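# Move the thin-walled cover from its holder onto the module

## Task

Lift the cover out of its holder and set it on the base plate so it sits over the module. The cover's walls are thin and any dent beyond the very slightest fails the job. At the end the cover must rest there on its own, not held by the gripper, and nothing may be pushed or dropped off the table.

## Robot and tools

Robot: one six-joint arm (uf850) with a Robotiq 2F-85 two-finger gripper. There is only one arm, so every command is a single row. Joints, base to tip, with ranges in rad: waist -6.283 to 6.283, shoulder -2.304 to 2.304, elbow -4.224 to 0.061, forearm roll -6.283 to 6.283, wrist pitch -2.164 to 2.164, wrist roll -6.283 to 6.283. Load limits in N m: 57, 57, 47.5, 25.6, 18, 18; a carried object adds to them. Reaching a limit through contact triggers a torque fault: the arm backs that joint off slightly, freezes for 10 s and drops the rest of the call.

Frames. Scene frame: origin on the table surface under the arm base, +z up, +y to the left when facing along +x. The base itself may be slightly tilted. Gripper frame: +z runs out along the fingers, y is the line the pads close along, +x points toward a flat block that juts about 9 cm from the last joint axis and rotates with the hand. end_effector_position is the midpoint between the pads when closed; closed fingertips sit about 19 mm past it, open ones about 6 mm. Closing pushes the tips roughly 13 mm farther out, so keep that clearance above surfaces. Reported hand position can be off, more so at long reach.

The row (9 numbers, each in [-1, 1]): dx, dy, dz, rx, ry, rz, position, force_limit, speed.
- dx..rz: an offset, not a pose, in the gripper's own axes, counted from the gripper pose in the most recent result that reported it (before any such result in a scene, and for later calls inside one reply, from where the hand is when the action begins). 1.0 equals 0.6 m or 180 degrees; rx, ry, rz form one rotation vector. All rows of an action share that same reference, they do not add up. All-zero offsets pull the hand back to the reference, they do not mean hold still.
- position: +1 fully open (85 mm), about -0.8 pads touch, -1 keeps closing until blocked.
- force_limit: per-pad squeeze; on a 40 mm object roughly 20 N at -1, 128 N at 0, 235 N at +1. Thin items may get less.
- speed: pad gap rate, about 20 mm/s at -1, 85 at 0, 150 at +1. Fast closes add a few newtons (up to about 12 N at +1).
Each control step the commanded pose is clipped to within 70 mm and 16 degrees of the measured pose; position wins over orientation if both cannot be met.

Tools.
- execute_actions: actions is a list holding at most one item. Empty list: just report state. {"rows": [...], "steps": n}: 1 to 15 rows, n up to 15 (default 15), each row lasts one 1/30 s step and the final row repeats to fill n. {"steps": n} alone: wait until n steps (max 300) have elapsed since the previous result, thinking time included. Optional pictures true/false.
- move: target is one 9-number row (offset as above); speed in m/s, 0.002 to 0.5, default 0.25, turning capped at twice that in rad/s. Straight path of 0.5 to 10 s; it does not stop for obstacles, and the hand may overshoot the path speed, especially with the arm stretched. Finger values are sent at the start. The result adds a move: line: done, off_target, moving, held or fault, plus limits (paced = pose clipped, held = some steps blocked) and distance to target.
- wait: seconds 0 to 10; nothing new is sent.
- zoom_image: camera cam_high or cam_low, region [x0, y0, x1, y1] in pixels of that 504x504 image, at most 504 by 504.
- read_manual: section "licences"; only returns licence text.
- finished_scene: scene number 1 or 2; ends the scene permanently and reports success.

Results. The state gives position (m), quaternion wxyz and velocities in the scene frame. object_status: 0 moving, 1 blocked while opening, 2 blocked while closing (a grip), 3 reached the command or pads met. position_measured is in counts: 3 open, 78 about 60 mm, 130 about 40 mm, 180 about 20 mm, 230 pads together. "pose unreachable" and HELD mark steps the clearance check altered or blocked. "Hand target" is where the controller is driving now. MOTOR HOT appears from 65 °C; at 80 °C an OVER-TEMPERATURE FAULT brakes the arm. After an action ends the arm only continues to the last clipped pose, so read the pose and send the remainder.

Gripping: command -1, keep it, confirm status 2. Force_limit and speed only change after a new position value (differ by 0.01 or more); to grip more softly, open first. If the object slips the fingers re-close on their own, except after a grip at force_limit -1.

Cameras cam_high (about 0.81, 0.42, 0.71 m) and cam_low (about 1.15, 0.75, 0.40 m) come with calibration data that may be a few millimetres and degrees off.

Cautions: squeeze the cover gently (low force_limit, slow close) so walls are not dented; approach contacts slowly and do not aim far past them; avoid hitting or sweeping items off the table; loose objects may get nudged by outside pushes; open and withdraw so the cover rests on its own before finishing.

Each tool is called after "Emit:" as name(argument=value, ...) on one line, values as JSON.

## Session

Emit:
execute_actions(actions=[])

Scene clock: 0.00 s of 5600.00 s.
end_effector_position=(+0.5380, -0.1888, +0.3176) position_measured=3 object_status=3 end_effector_quat_wxyz=(+0.140, +0.219, +0.909, +0.326) end_effector_velocity=(-0.000, +0.000, +0.000) end_effector_angular_velocity=(+0.001, -0.000, -0.001)
Joint positions: [-0.623 -0.53  -1.104  1.002 -0.92  -0.956]
Joint velocities: [-0.     0.001  0.001  0.001  0.     0.   ]
Hand target: +0.538, -0.189, +0.318; +0.140, +0.219, +0.909, +0.326

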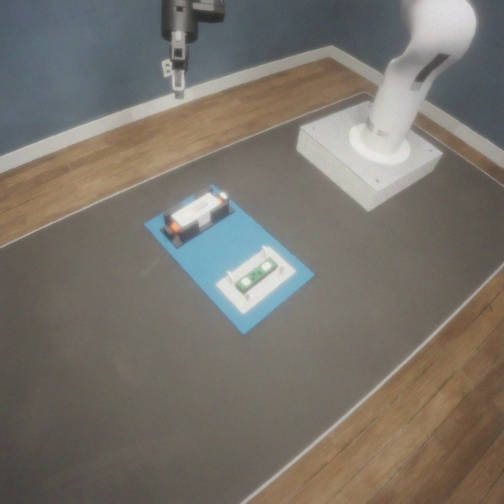

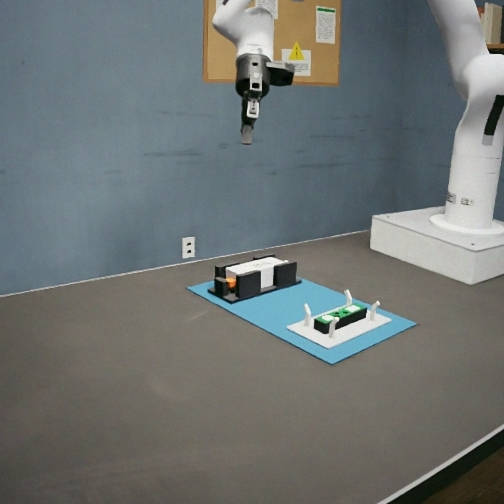

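Emit:
zoom_image(camera="cam_high", region=[140, 170, 320, 340])

Emit:
zoom_image(camera="cam_low", region=[190, 230, 410, 370])

Emit:
zoom_image(camera="cam_high", region=[155, 180, 245, 255])

Region (140, 170, 320, 340) of cam_high's 504x504 image, scaled by 2.800, with more detail than that image has.

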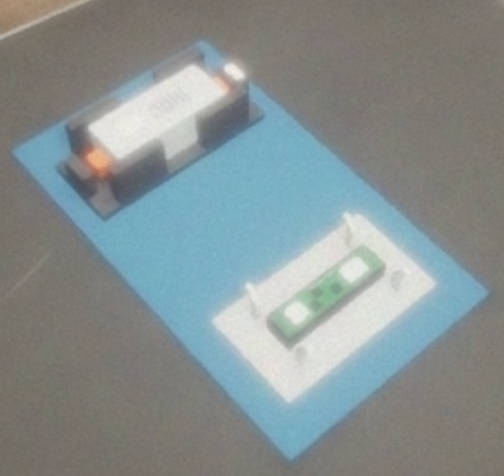

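Region (190, 230, 410, 370) of cam_low's 504x504 image, scaled by 2.291, with more detail than that image has; it fills the top 321 rows of this view, and the rest is white.

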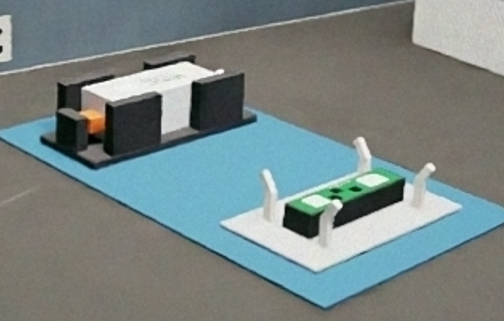

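Region (155, 180, 245, 255) of cam_high's 504x504 image, scaled by 5.600, with more detail than that image has.

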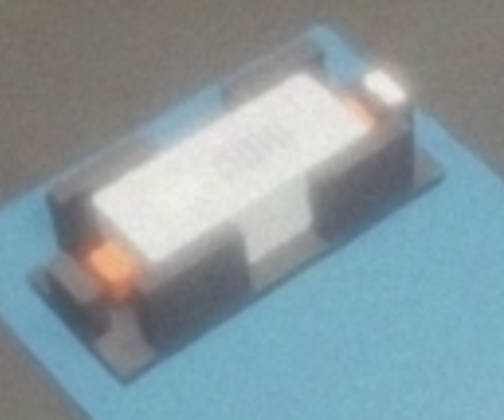

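Emit:
zoom_image(camera="cam_high", region=[185, 183, 240, 230])

Emit:
zoom_image(camera="cam_low", region=[205, 245, 305, 310])

Emit:
zoom_image(camera="cam_low", region=[200, 0, 345, 90])

Region (185, 183, 240, 230) of cam_high's 504x504 image, scaled by 9.164, with more detail than that image has; it fills the top 431 rows of this view, and the rest is white.

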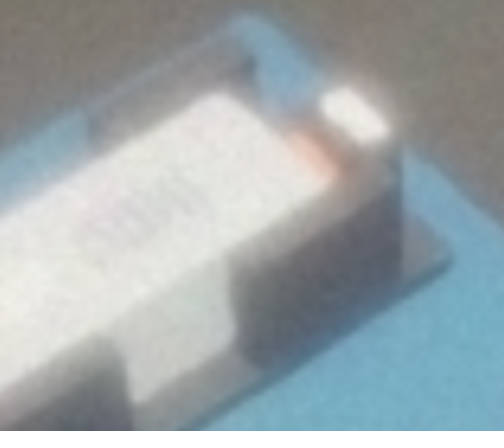

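Region (205, 245, 305, 310) of cam_low's 504x504 image, scaled by 5.040, with more detail than that image has; it fills the top 328 rows of this view, and the rest is white.

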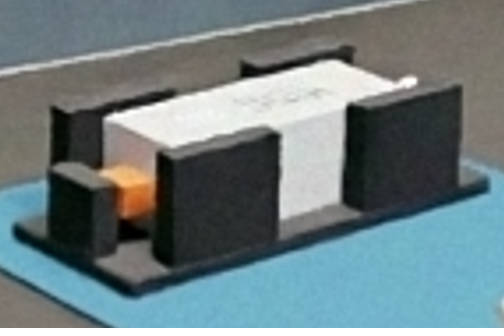

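Region (200, 0, 345, 90) of cam_low's 504x504 image, scaled by 3.476, with more detail than that image has; it fills the top 313 rows of this view, and the rest is white.

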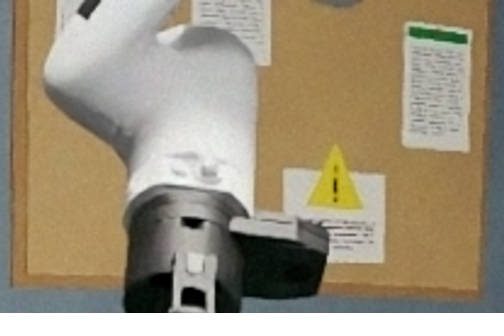

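Emit:
move(target=[0.0103,-0.076,0.262,0.2086,0.1067,-0.1846,1,-1,0], speed=0.2)

Scene clock: 66.47 s of 5600.00 s.
end_effector_position=(+0.5810, -0.1343, +0.1694) position_measured=3 object_status=3 end_effector_quat_wxyz=(-0.000, -0.067, +0.998, -0.000) end_effector_velocity=(-0.000, +0.000, -0.002) end_effector_angular_velocity=(-0.006, +0.004, +0.002)
Joint positions: [-0.199 -0.755 -1.254  0.038 -0.518 -0.405]
Joint velocities: [ 0.003 -0.004 -0.002 -0.013 -0.001  0.013]
Hand target: +0.581, -0.134, +0.169; -0.001, -0.067, +0.998, -0.000
Off the commanded pose: 0.000 m, 0 deg.
After step 90, 60.73 s passed at rest.
move: done

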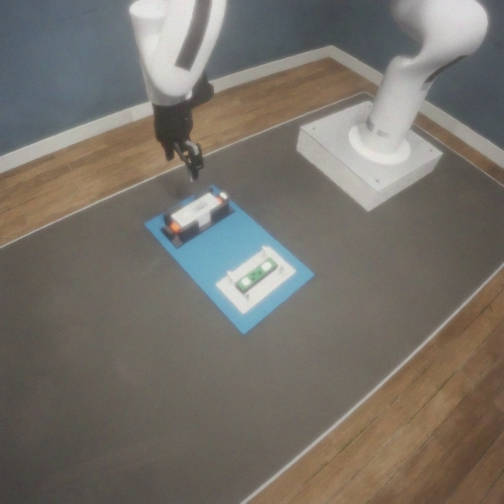

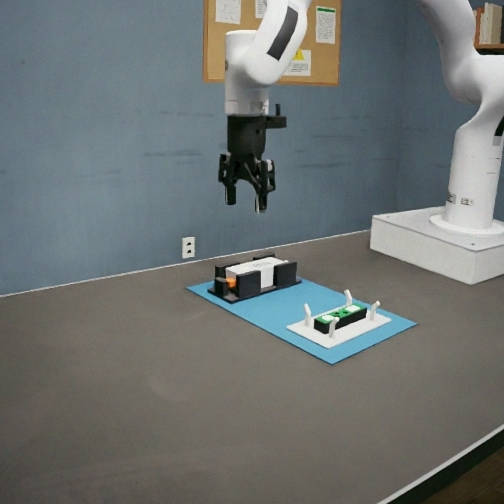

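Emit:
move(target=[0.01,0,0.11,0,0,0,1,-1,0], speed=0.1)

Emit:
zoom_image(camera="cam_high", region=[150, 160, 250, 255])

Emit:
zoom_image(camera="cam_low", region=[205, 210, 305, 310])

Scene clock: 77.00 s of 5600.00 s.
end_effector_position=(+0.5753, -0.1352, +0.1037) position_measured=3 object_status=3 end_effector_quat_wxyz=(-0.000, -0.067, +0.998, -0.000) end_effector_velocity=(-0.002, +0.000, -0.003) end_effector_angular_velocity=(+0.001, +0.004, +0.001)
Joint positions: [-0.2   -0.862 -1.25   0.048 -0.406 -0.417]
Joint velocities: [ 0.    -0.004  0.002 -0.001  0.001 -0.   ]
Hand target: +0.575, -0.135, +0.103; -0.000, -0.067, +0.998, -0.000
Off the commanded pose: 0.000 m, 0 deg.
After step 90, 6.50 s passed at rest.
move: done

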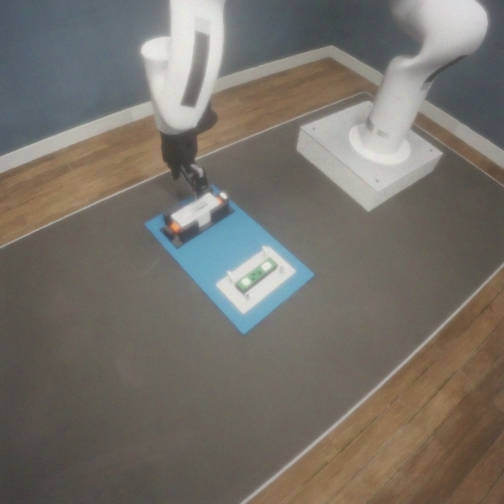

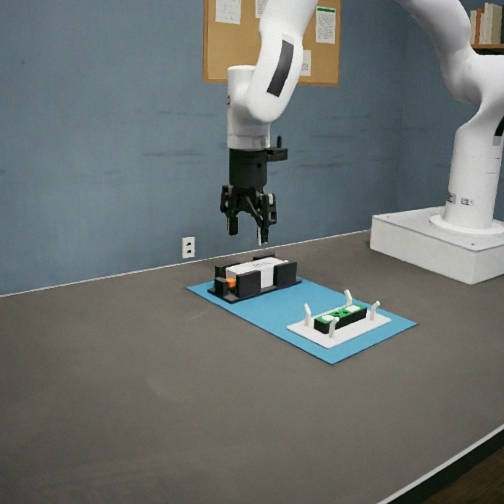

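Region (150, 160, 250, 255) of cam_high's 504x504 image, scaled by 5.040, with more detail than that image has; it fills the top 479 rows of this view, and the rest is white.

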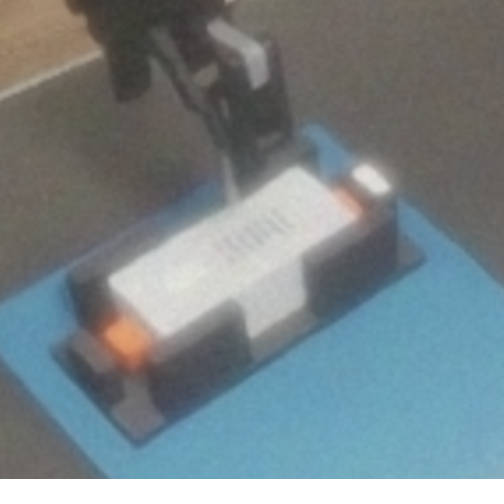

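Region (205, 210, 305, 310) of cam_low's 504x504 image, scaled by 5.040, with more detail than that image has.

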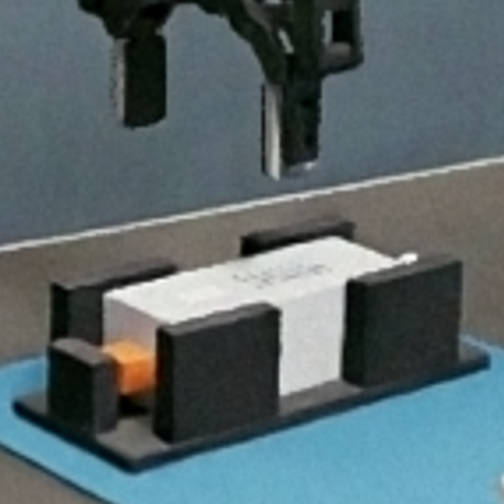

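Emit:
move(target=[-0.021,0.0577,0.04,0,0,0,1,-1,0], speed=0.08)

Emit:
zoom_image(camera="cam_high", region=[150, 160, 250, 255])

Emit:
zoom_image(camera="cam_low", region=[205, 210, 305, 310])

Scene clock: 97.10 s of 5600.00 s.
end_effector_position=(+0.5833, -0.0994, +0.0798) position_measured=3 object_status=3 end_effector_quat_wxyz=(-0.000, -0.067, +0.998, -0.000) end_effector_velocity=(+0.000, +0.001, -0.001) end_effector_angular_velocity=(+0.000, +0.000, -0.001)
Joint positions: [-0.138 -0.907 -1.262  0.055 -0.372 -0.362]
Joint velocities: [ 0.002 -0.001 -0.     0.001  0.     0.002]
Hand target: +0.583, -0.099, +0.080; -0.000, -0.067, +0.998, -0.000
Off the commanded pose: 0.000 m, 0 deg.
After step 90, 16.20 s passed at rest.
move: done

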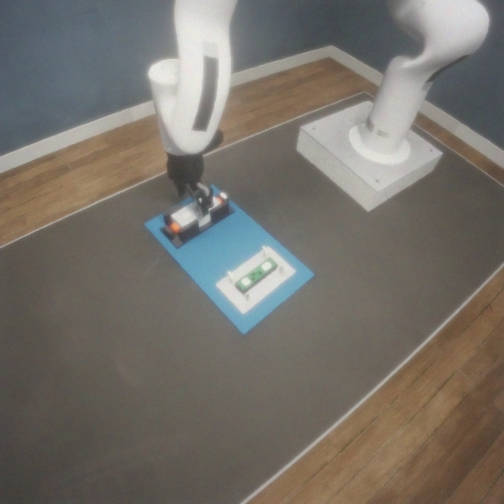

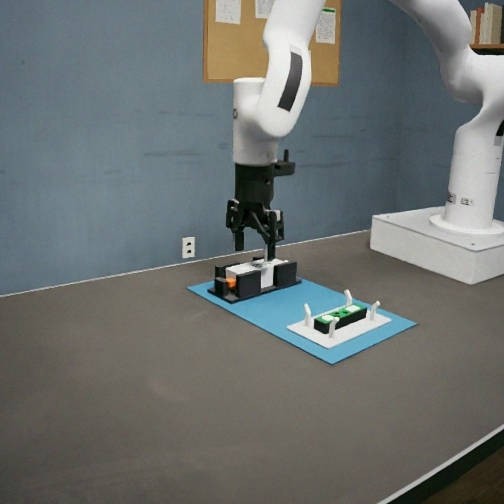

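Region (150, 160, 250, 255) of cam_high's 504x504 image, scaled by 5.040, with more detail than that image has; it fills the top 479 rows of this view, and the rest is white.

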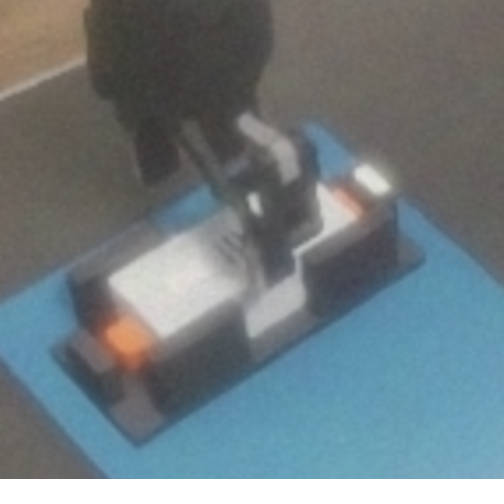

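Region (205, 210, 305, 310) of cam_low's 504x504 image, scaled by 5.040, with more detail than that image has.

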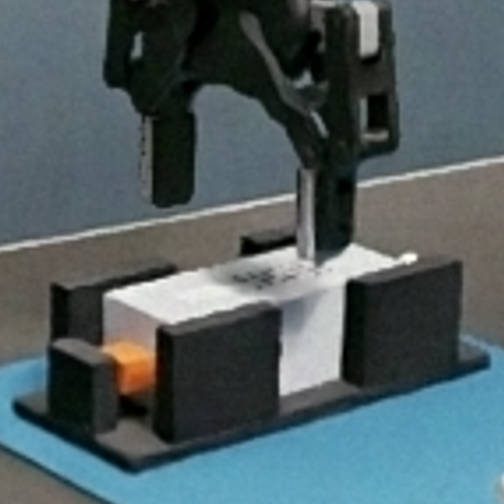

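Emit:
move(target=[0,-0.006,0.04,0,0,0,1,-1,0], speed=0.04)

Emit:
zoom_image(camera="cam_high", region=[150, 160, 250, 255])

Emit:
zoom_image(camera="cam_low", region=[205, 210, 305, 310])

Scene clock: 111.30 s of 5600.00 s.
end_effector_position=(+0.5839, -0.1030, +0.0559) position_measured=3 object_status=3 end_effector_quat_wxyz=(+0.000, -0.067, +0.998, -0.000) end_effector_velocity=(-0.001, +0.000, -0.002) end_effector_angular_velocity=(+0.001, +0.002, -0.002)
Joint positions: [-0.143 -0.956 -1.281  0.059 -0.342 -0.372]
Joint velocities: [-0.    -0.002  0.001  0.002  0.001 -0.   ]
Hand target: +0.584, -0.103, +0.056; -0.000, -0.067, +0.998, -0.000
Off the commanded pose: 0.000 m, 0 deg.
After step 90, 10.30 s passed at rest.
move: done

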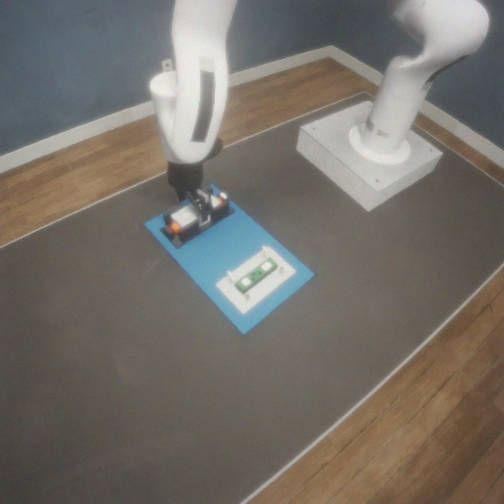

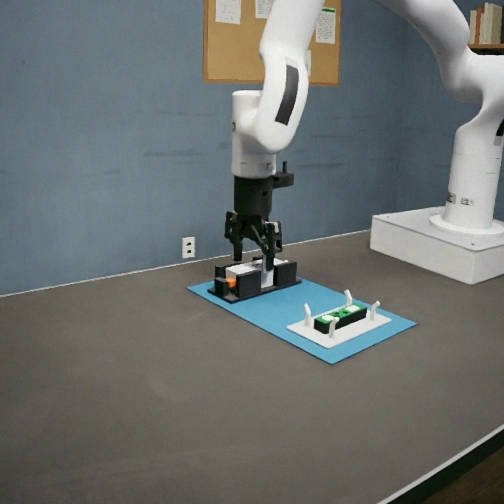

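Region (150, 160, 250, 255) of cam_high's 504x504 image, scaled by 5.040, with more detail than that image has; it fills the top 479 rows of this view, and the rest is white.

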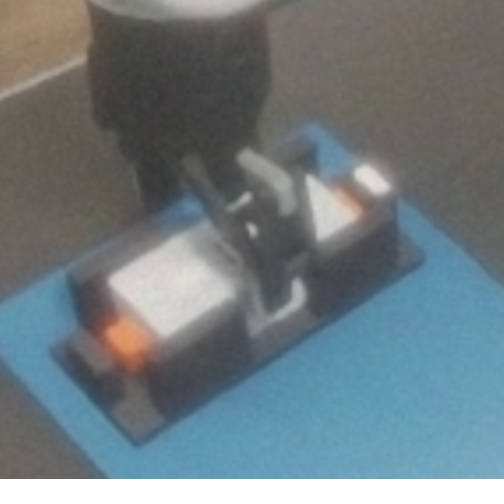

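Region (205, 210, 305, 310) of cam_low's 504x504 image, scaled by 5.040, with more detail than that image has.

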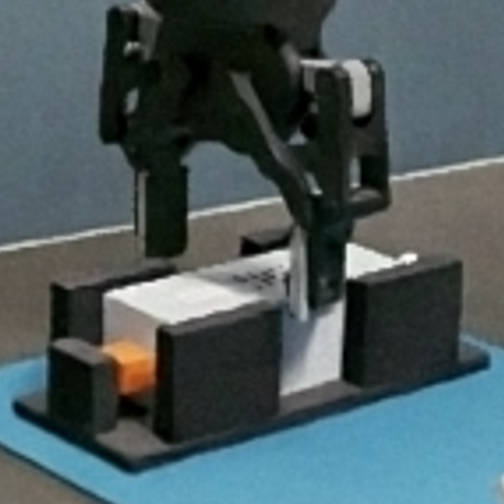

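Emit:
move(target=[0.015,-0.002,0.0,0,0,0,0.6,-1,0], speed=0.03)

Emit:
zoom_image(camera="cam_high", region=[150, 160, 250, 255])

Emit:
zoom_image(camera="cam_low", region=[205, 210, 305, 310])

Scene clock: 129.70 s of 5600.00 s.
end_effector_position=(+0.5752, -0.1054, +0.0559) position_measured=53 object_status=3 end_effector_quat_wxyz=(+0.000, -0.067, +0.998, -0.000) end_effector_velocity=(-0.000, -0.000, -0.000) end_effector_angular_velocity=(-0.000, -0.001, +0.001)
Joint positions: [-0.149 -0.944 -1.254  0.061 -0.328 -0.381]
Joint velocities: [-0.     0.001  0.002  0.     0.002 -0.001]
Hand target: +0.575, -0.105, +0.056; +0.000, -0.067, +0.998, -0.000
Off the commanded pose: 0.000 m, 0 deg.
After step 90, 14.70 s passed at rest.
move: done

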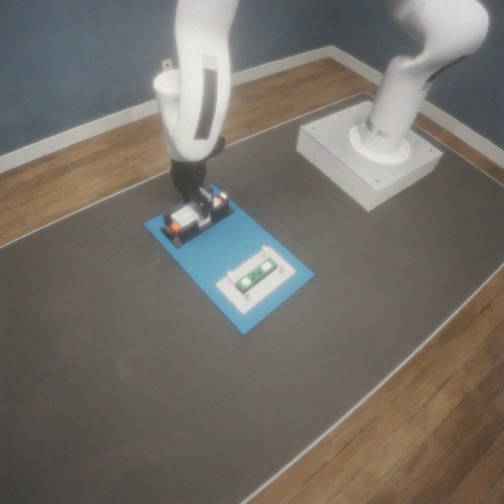

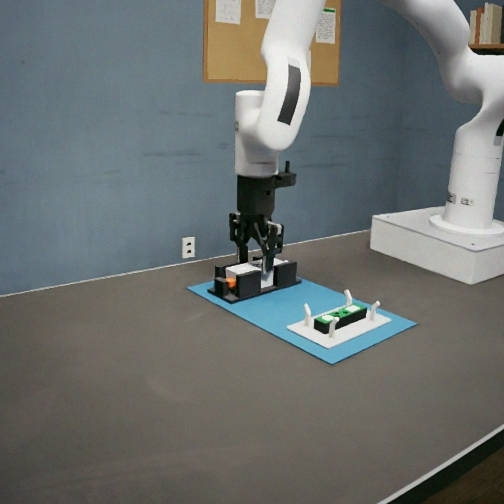

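Region (150, 160, 250, 255) of cam_high's 504x504 image, scaled by 5.040, with more detail than that image has; it fills the top 479 rows of this view, and the rest is white.

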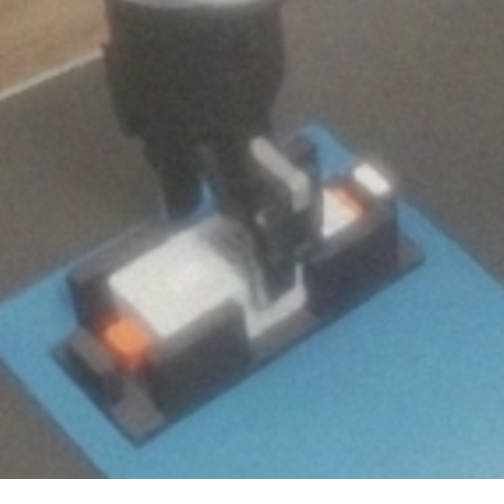

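Region (205, 210, 305, 310) of cam_low's 504x504 image, scaled by 5.040, with more detail than that image has.

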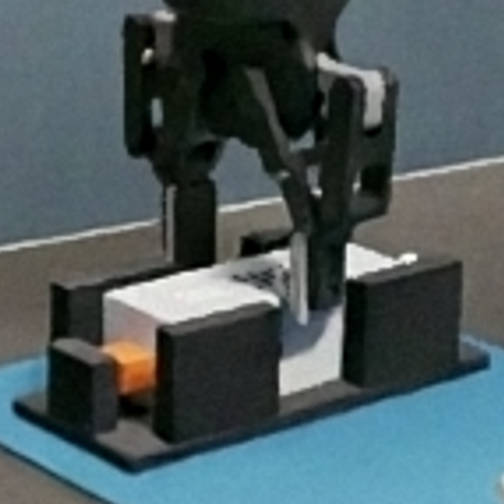

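Emit:
move(target=[0.0,0.003,0.024,0,0,0,0.6,-1,0], speed=0.02)

Emit:
move(target=[0,0,0,0,0,0,0.35,-1,-1], speed=0.02)

Emit:
zoom_image(camera="cam_high", region=[160, 170, 240, 250])

Emit:
zoom_image(camera="cam_low", region=[215, 230, 295, 310])

Scene clock: 142.93 s of 5600.00 s.
end_effector_position=(+0.5750, -0.1036, +0.0416) position_measured=53 object_status=3 end_effector_quat_wxyz=(+0.000, -0.067, +0.998, -0.000) end_effector_velocity=(+0.000, -0.000, -0.000) end_effector_angular_velocity=(-0.000, -0.001, +0.000)
Joint positions: [-0.146 -0.972 -1.263  0.065 -0.308 -0.381]
Joint velocities: [ 0.    -0.     0.     0.     0.001 -0.   ]
Hand target: +0.575, -0.104, +0.042; +0.000, -0.067, +0.998, -0.000
Off the commanded pose: 0.000 m, 0 deg.
After step 90, 9.23 s passed at rest.
move: done

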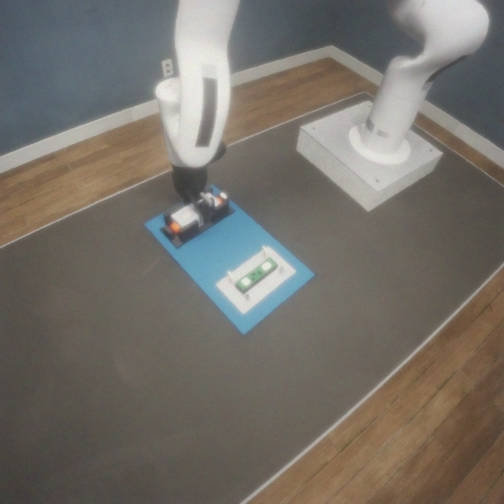

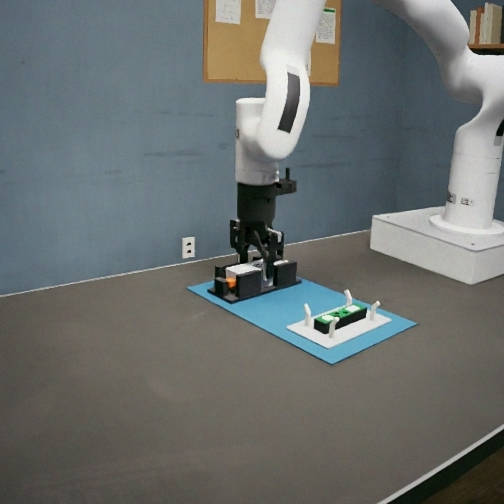

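Scene clock: 143.83 s of 5600.00 s.
end_effector_position=(+0.5750, -0.1036, +0.0416) position_measured=85 object_status=0 end_effector_quat_wxyz=(+0.000, -0.067, +0.998, -0.000) end_effector_velocity=(+0.001, -0.000, +0.001) end_effector_angular_velocity=(-0.001, -0.002, +0.000)
Joint positions: [-0.146 -0.972 -1.263  0.065 -0.308 -0.381]
Joint velocities: [ 0.     0.002 -0.001 -0.    -0.    -0.   ]
Hand target: +0.575, -0.104, +0.042; +0.000, -0.067, +0.998, -0.000
Off the commanded pose: 0.000 m, 0 deg.
move: done

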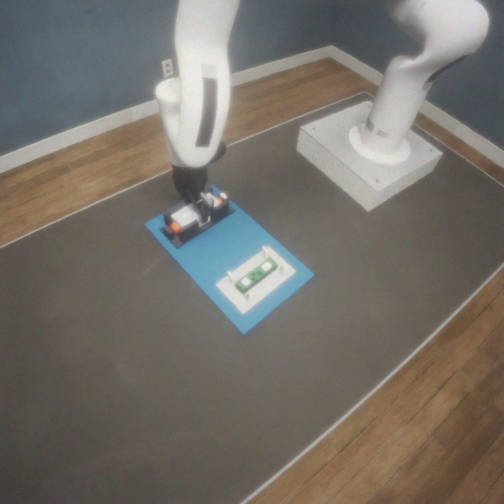

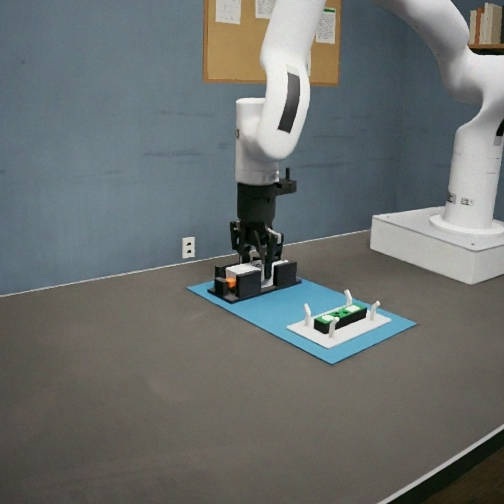

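Region (160, 170, 240, 250) of cam_high's 504x504 image, scaled by 6.300, with more detail than that image has.

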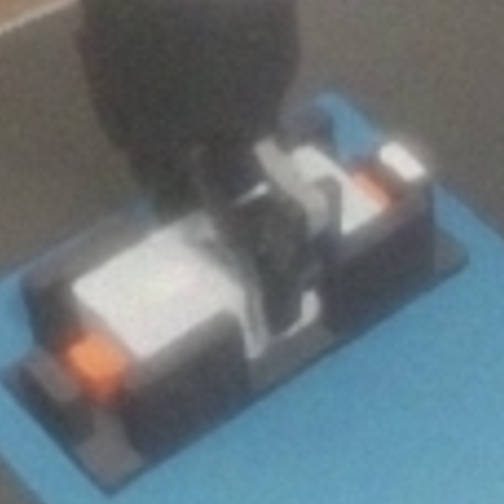

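Region (215, 230, 295, 310) of cam_low's 504x504 image, scaled by 6.300, with more detail than that image has.

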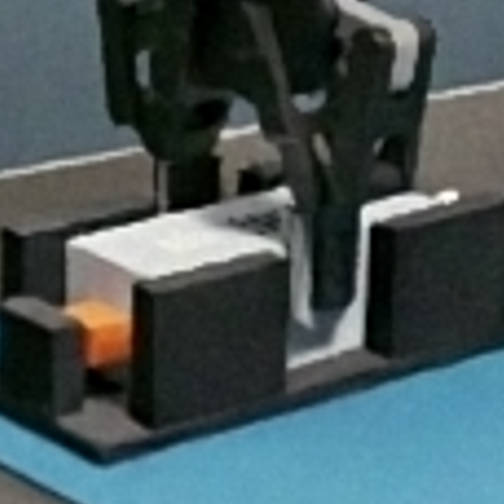

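No contact at 57 mm, so within ±4 mm. Close slowly at minimum force.

Emit:
move(target=[0,0,0,0,0,0,-1,-1,-1], speed=0.02)

Emit:
zoom_image(camera="cam_high", region=[160, 170, 240, 250])

Emit:
zoom_image(camera="cam_low", region=[215, 230, 295, 310])

Scene clock: 149.90 s of 5600.00 s.
end_effector_position=(+0.5746, -0.1032, +0.0416) position_measured=115 object_status=0 end_effector_quat_wxyz=(-0.001, -0.067, +0.998, -0.000) end_effector_velocity=(+0.003, -0.002, +0.001) end_effector_angular_velocity=(-0.003, -0.010, +0.000)
Joint positions: [-0.146 -0.972 -1.262  0.065 -0.309 -0.381]
Joint velocities: [-0.002  0.001 -0.001 -0.001  0.008 -0.001]
Hand target: +0.575, -0.104, +0.042; +0.000, -0.067, +0.998, -0.000
Off the commanded pose: 0.001 m, 0 deg.
After step 90, 2.23 s passed at rest.
move: done

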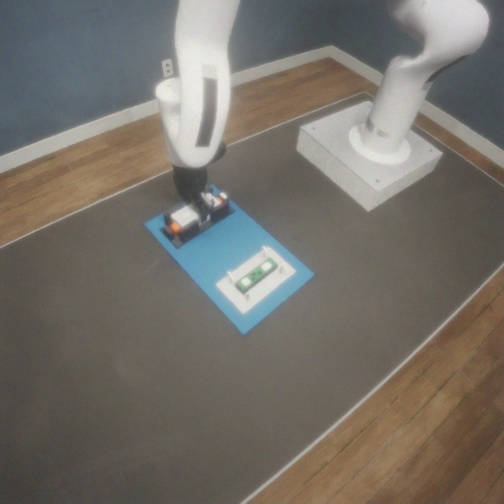

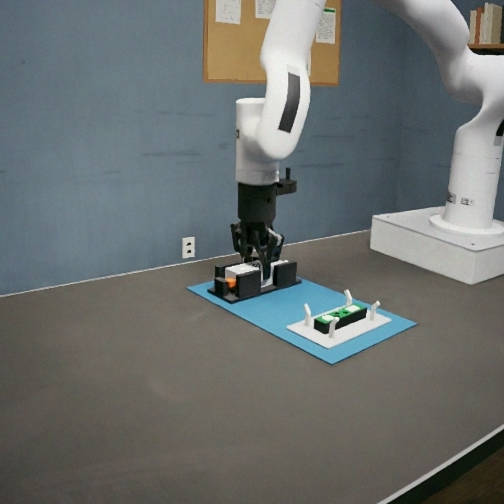

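Region (160, 170, 240, 250) of cam_high's 504x504 image, scaled by 6.300, with more detail than that image has.

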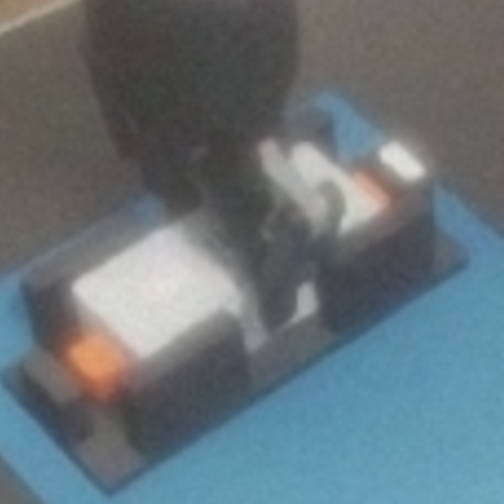

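Region (215, 230, 295, 310) of cam_low's 504x504 image, scaled by 6.300, with more detail than that image has.

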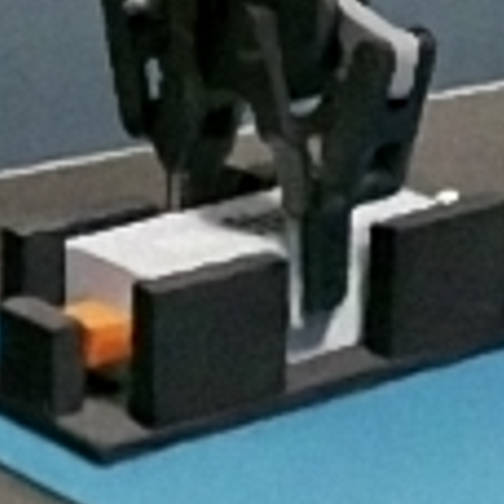

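Emit:
move(target=[0,0,-0.012,0,0,0,-1,-1,-1], speed=0.008)

Emit:
zoom_image(camera="cam_low", region=[215, 230, 295, 310])

Scene clock: 156.77 s of 5600.00 s.
end_effector_position=(+0.5747, -0.1033, +0.0488) position_measured=115 object_status=2 end_effector_quat_wxyz=(-0.000, -0.067, +0.998, -0.000) end_effector_velocity=(-0.000, +0.000, +0.001) end_effector_angular_velocity=(+0.000, +0.000, -0.001)
Joint positions: [-0.146 -0.957 -1.257  0.064 -0.318 -0.38 ]
Joint velocities: [ 0.     0.002  0.002  0.001 -0.     0.   ]
Hand target: +0.575, -0.103, +0.049; -0.001, -0.067, +0.998, -0.000
Off the commanded pose: 0.000 m, 0 deg.
After step 90, 2.73 s passed at rest.
move: done

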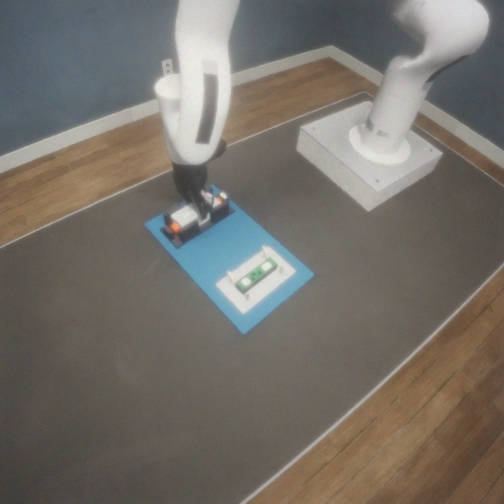

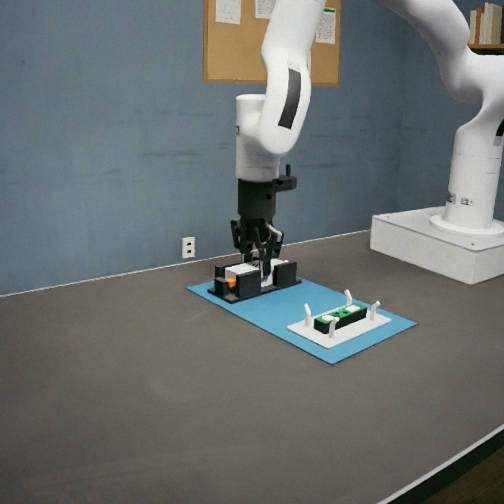

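Region (215, 230, 295, 310) of cam_low's 504x504 image, scaled by 6.300, with more detail than that image has.

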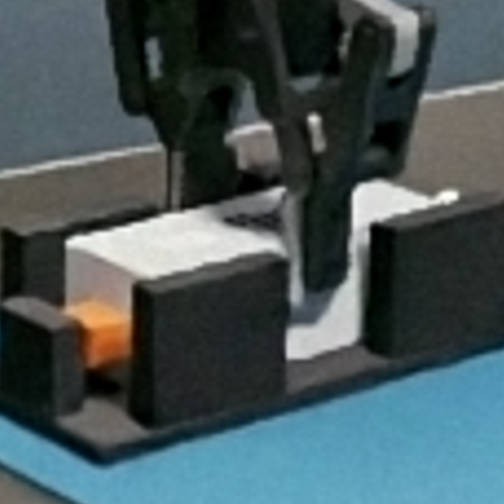

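Emit:
move(target=[0,0,0,0,0,0,0.3,-1,-1], speed=0.02)

Emit:
move(target=[0,0.002,0.011,0,0,0,0.3,-1,-1], speed=0.015)

Emit:
move(target=[0,0,0,0,0,0,-1,-1,-1], speed=0.02)

Scene clock: 164.10 s of 5600.00 s.
end_effector_position=(+0.5749, -0.1034, +0.0489) position_measured=91 object_status=0 end_effector_quat_wxyz=(-0.000, -0.067, +0.998, -0.000) end_effector_velocity=(-0.002, +0.001, -0.001) end_effector_angular_velocity=(+0.001, +0.005, +0.000)
Joint positions: [-0.146 -0.957 -1.257  0.063 -0.318 -0.38 ]
Joint velocities: [ 0.001  0.     0.002  0.001 -0.002  0.   ]
Hand target: +0.575, -0.103, +0.049; -0.000, -0.067, +0.998, -0.000
Off the commanded pose: 0.000 m, 0 deg.
After step 90, 3.57 s passed at rest.
move: done

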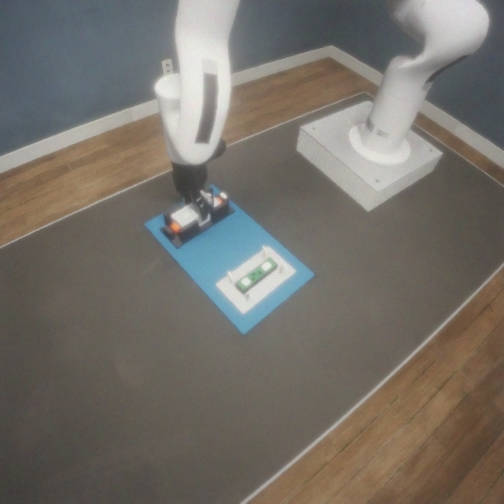

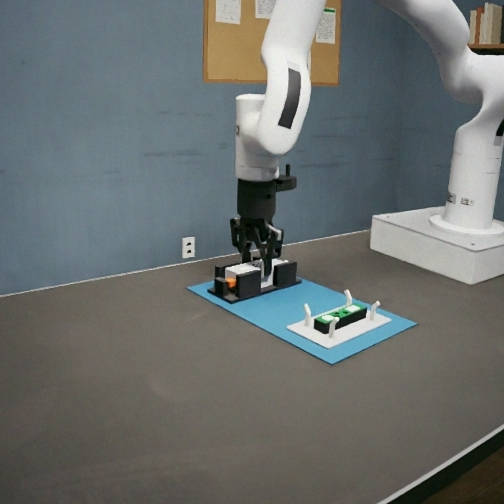

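Scene clock: 164.80 s of 5600.00 s.
end_effector_position=(+0.5748, -0.1023, +0.0424) position_measured=91 object_status=3 end_effector_quat_wxyz=(-0.000, -0.067, +0.998, -0.000) end_effector_velocity=(+0.001, -0.000, -0.000) end_effector_angular_velocity=(-0.000, -0.002, -0.001)
Joint positions: [-0.144 -0.97  -1.261  0.065 -0.309 -0.38 ]
Joint velocities: [ 0.    -0.001 -0.001  0.001  0.001 -0.   ]
Hand target: +0.575, -0.102, +0.042; -0.000, -0.067, +0.998, -0.000
Off the commanded pose: 0.000 m, 0 deg.
move: done

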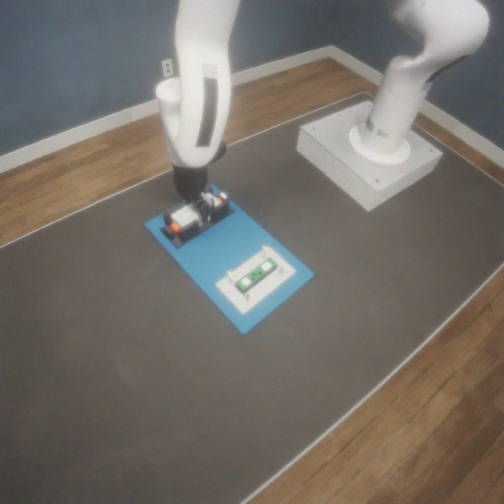

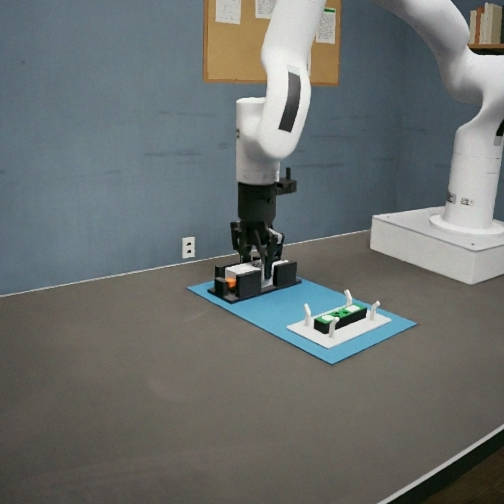

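Scene clock: 165.53 s of 5600.00 s.
end_effector_position=(+0.5749, -0.1022, +0.0426) position_measured=115 object_status=0 end_effector_quat_wxyz=(-0.000, -0.067, +0.998, -0.000) end_effector_velocity=(+0.000, -0.000, +0.000) end_effector_angular_velocity=(-0.000, -0.001, +0.000)
Joint positions: [-0.144 -0.969 -1.261  0.065 -0.309 -0.38 ]
Joint velocities: [-0.     0.    -0.    -0.     0.001 -0.   ]
Hand target: +0.575, -0.102, +0.042; -0.000, -0.067, +0.998, -0.000
Off the commanded pose: 0.000 m, 0 deg.
move: done

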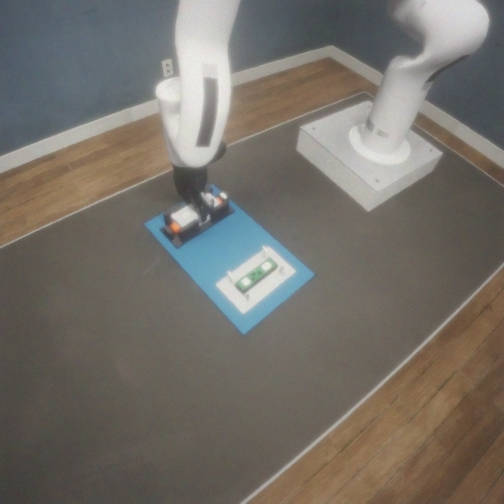

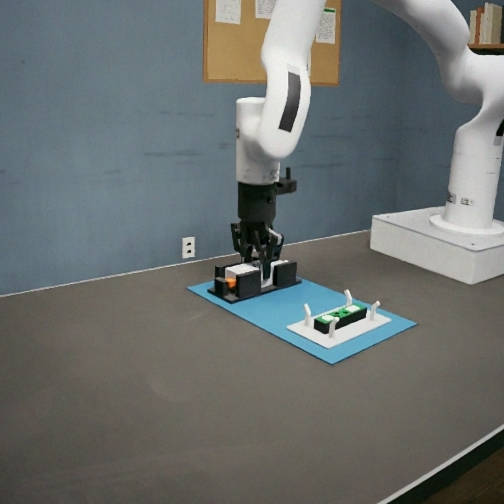

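Emit:
move(target=[0,0,0,0,0,0,-0.98,-0.92,-1], speed=0.02)

Emit:
move(target=[0,0,-0.006,0,0,0,-0.98,-0.92,-1], speed=0.004)

Emit:
zoom_image(camera="cam_low", region=[215, 230, 295, 310])

Scene clock: 172.10 s of 5600.00 s.
end_effector_position=(+0.5748, -0.1022, +0.0425) position_measured=118 object_status=2 end_effector_quat_wxyz=(-0.000, -0.067, +0.998, -0.000) end_effector_velocity=(-0.001, +0.000, -0.001) end_effector_angular_velocity=(+0.001, +0.002, -0.000)
Joint positions: [-0.144 -0.969 -1.261  0.065 -0.309 -0.38 ]
Joint velocities: [-0.    -0.001  0.001  0.001 -0.    -0.   ]
Hand target: +0.575, -0.102, +0.043; -0.000, -0.067, +0.998, -0.000
Off the commanded pose: 0.000 m, 0 deg.
After step 90, 2.87 s passed at rest.
move: done

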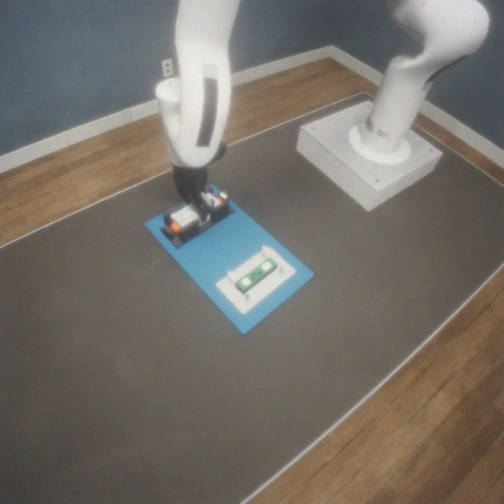

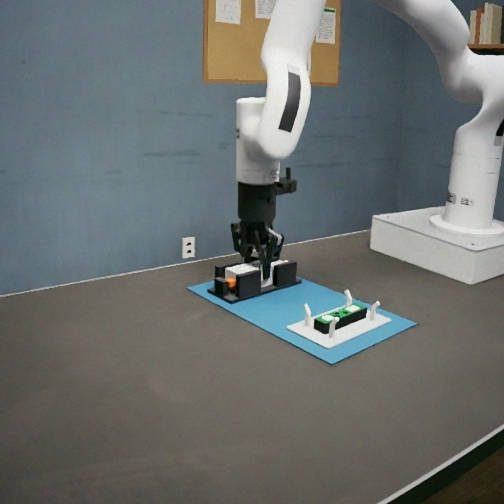

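Scene clock: 173.23 s of 5600.00 s.
end_effector_position=(+0.5745, -0.1022, +0.0459) position_measured=118 object_status=2 end_effector_quat_wxyz=(-0.001, -0.067, +0.998, -0.000) end_effector_velocity=(+0.000, +0.000, +0.002) end_effector_angular_velocity=(+0.000, +0.000, -0.000)
Joint positions: [-0.144 -0.962 -1.258  0.065 -0.314 -0.379]
Joint velocities: [ 0.     0.003  0.     0.001 -0.003 -0.   ]
Hand target: +0.575, -0.102, +0.046; -0.000, -0.067, +0.998, -0.000
Off the commanded pose: 0.000 m, 0 deg.
move: done

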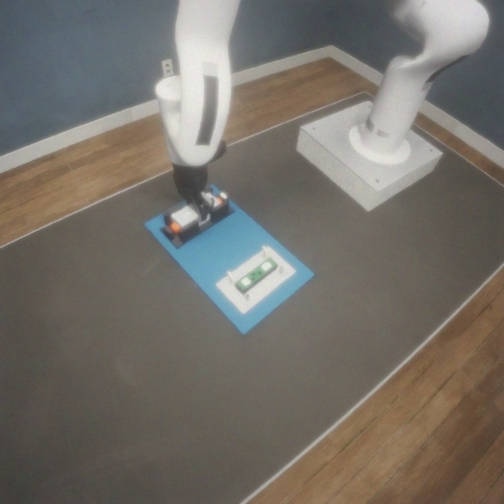

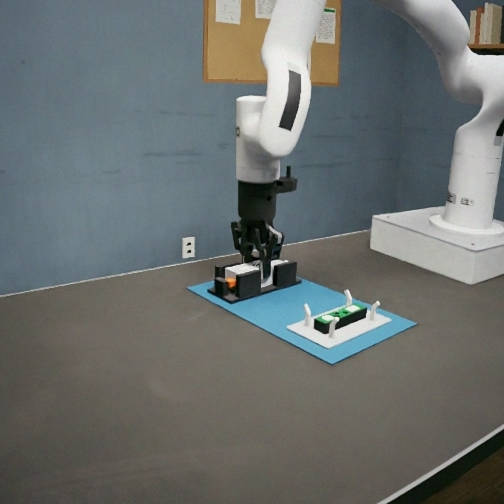

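Region (215, 230, 295, 310) of cam_low's 504x504 image, scaled by 6.300, with more detail than that image has.

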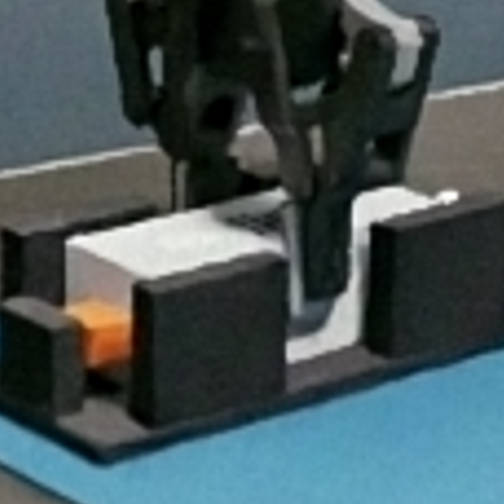

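Emit:
move(target=[0,0,-0.005,0,0,0,-0.98,-0.92,-1], speed=0.003)

Emit:
zoom_image(camera="cam_low", region=[215, 230, 295, 310])

Scene clock: 183.00 s of 5600.00 s.
end_effector_position=(+0.5745, -0.1022, +0.0488) position_measured=118 object_status=2 end_effector_quat_wxyz=(-0.000, -0.067, +0.998, -0.000) end_effector_velocity=(-0.001, +0.000, -0.001) end_effector_angular_velocity=(+0.000, +0.002, -0.000)
Joint positions: [-0.144 -0.956 -1.256  0.064 -0.318 -0.378]
Joint velocities: [-0.    -0.001  0.    -0.    -0.     0.   ]
Hand target: +0.574, -0.102, +0.049; -0.001, -0.067, +0.998, -0.000
Off the commanded pose: 0.000 m, 0 deg.
After step 90, 5.63 s passed at rest.
move: done

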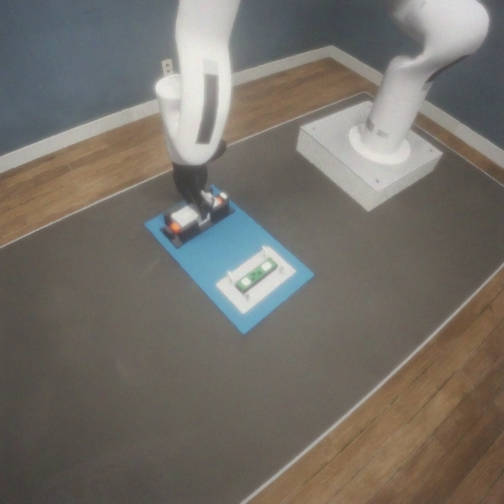

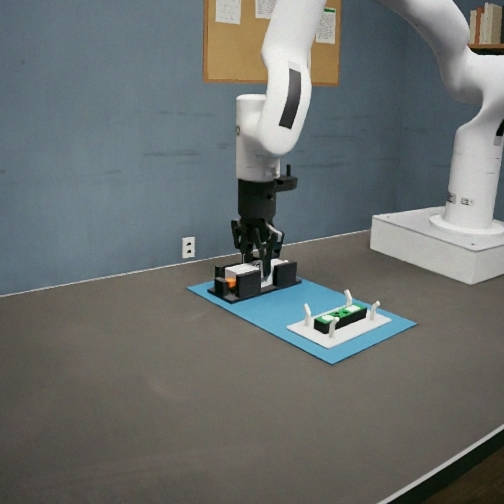

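Region (215, 230, 295, 310) of cam_low's 504x504 image, scaled by 6.300, with more detail than that image has.

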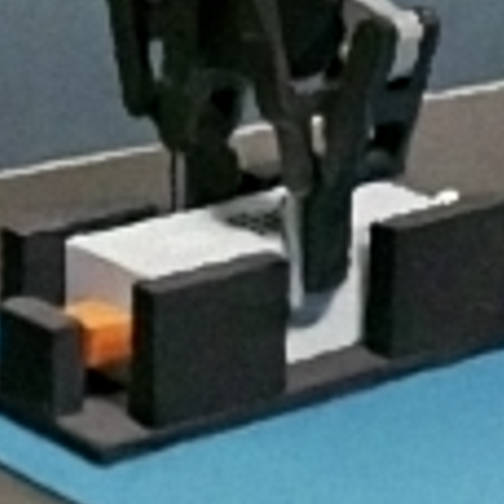

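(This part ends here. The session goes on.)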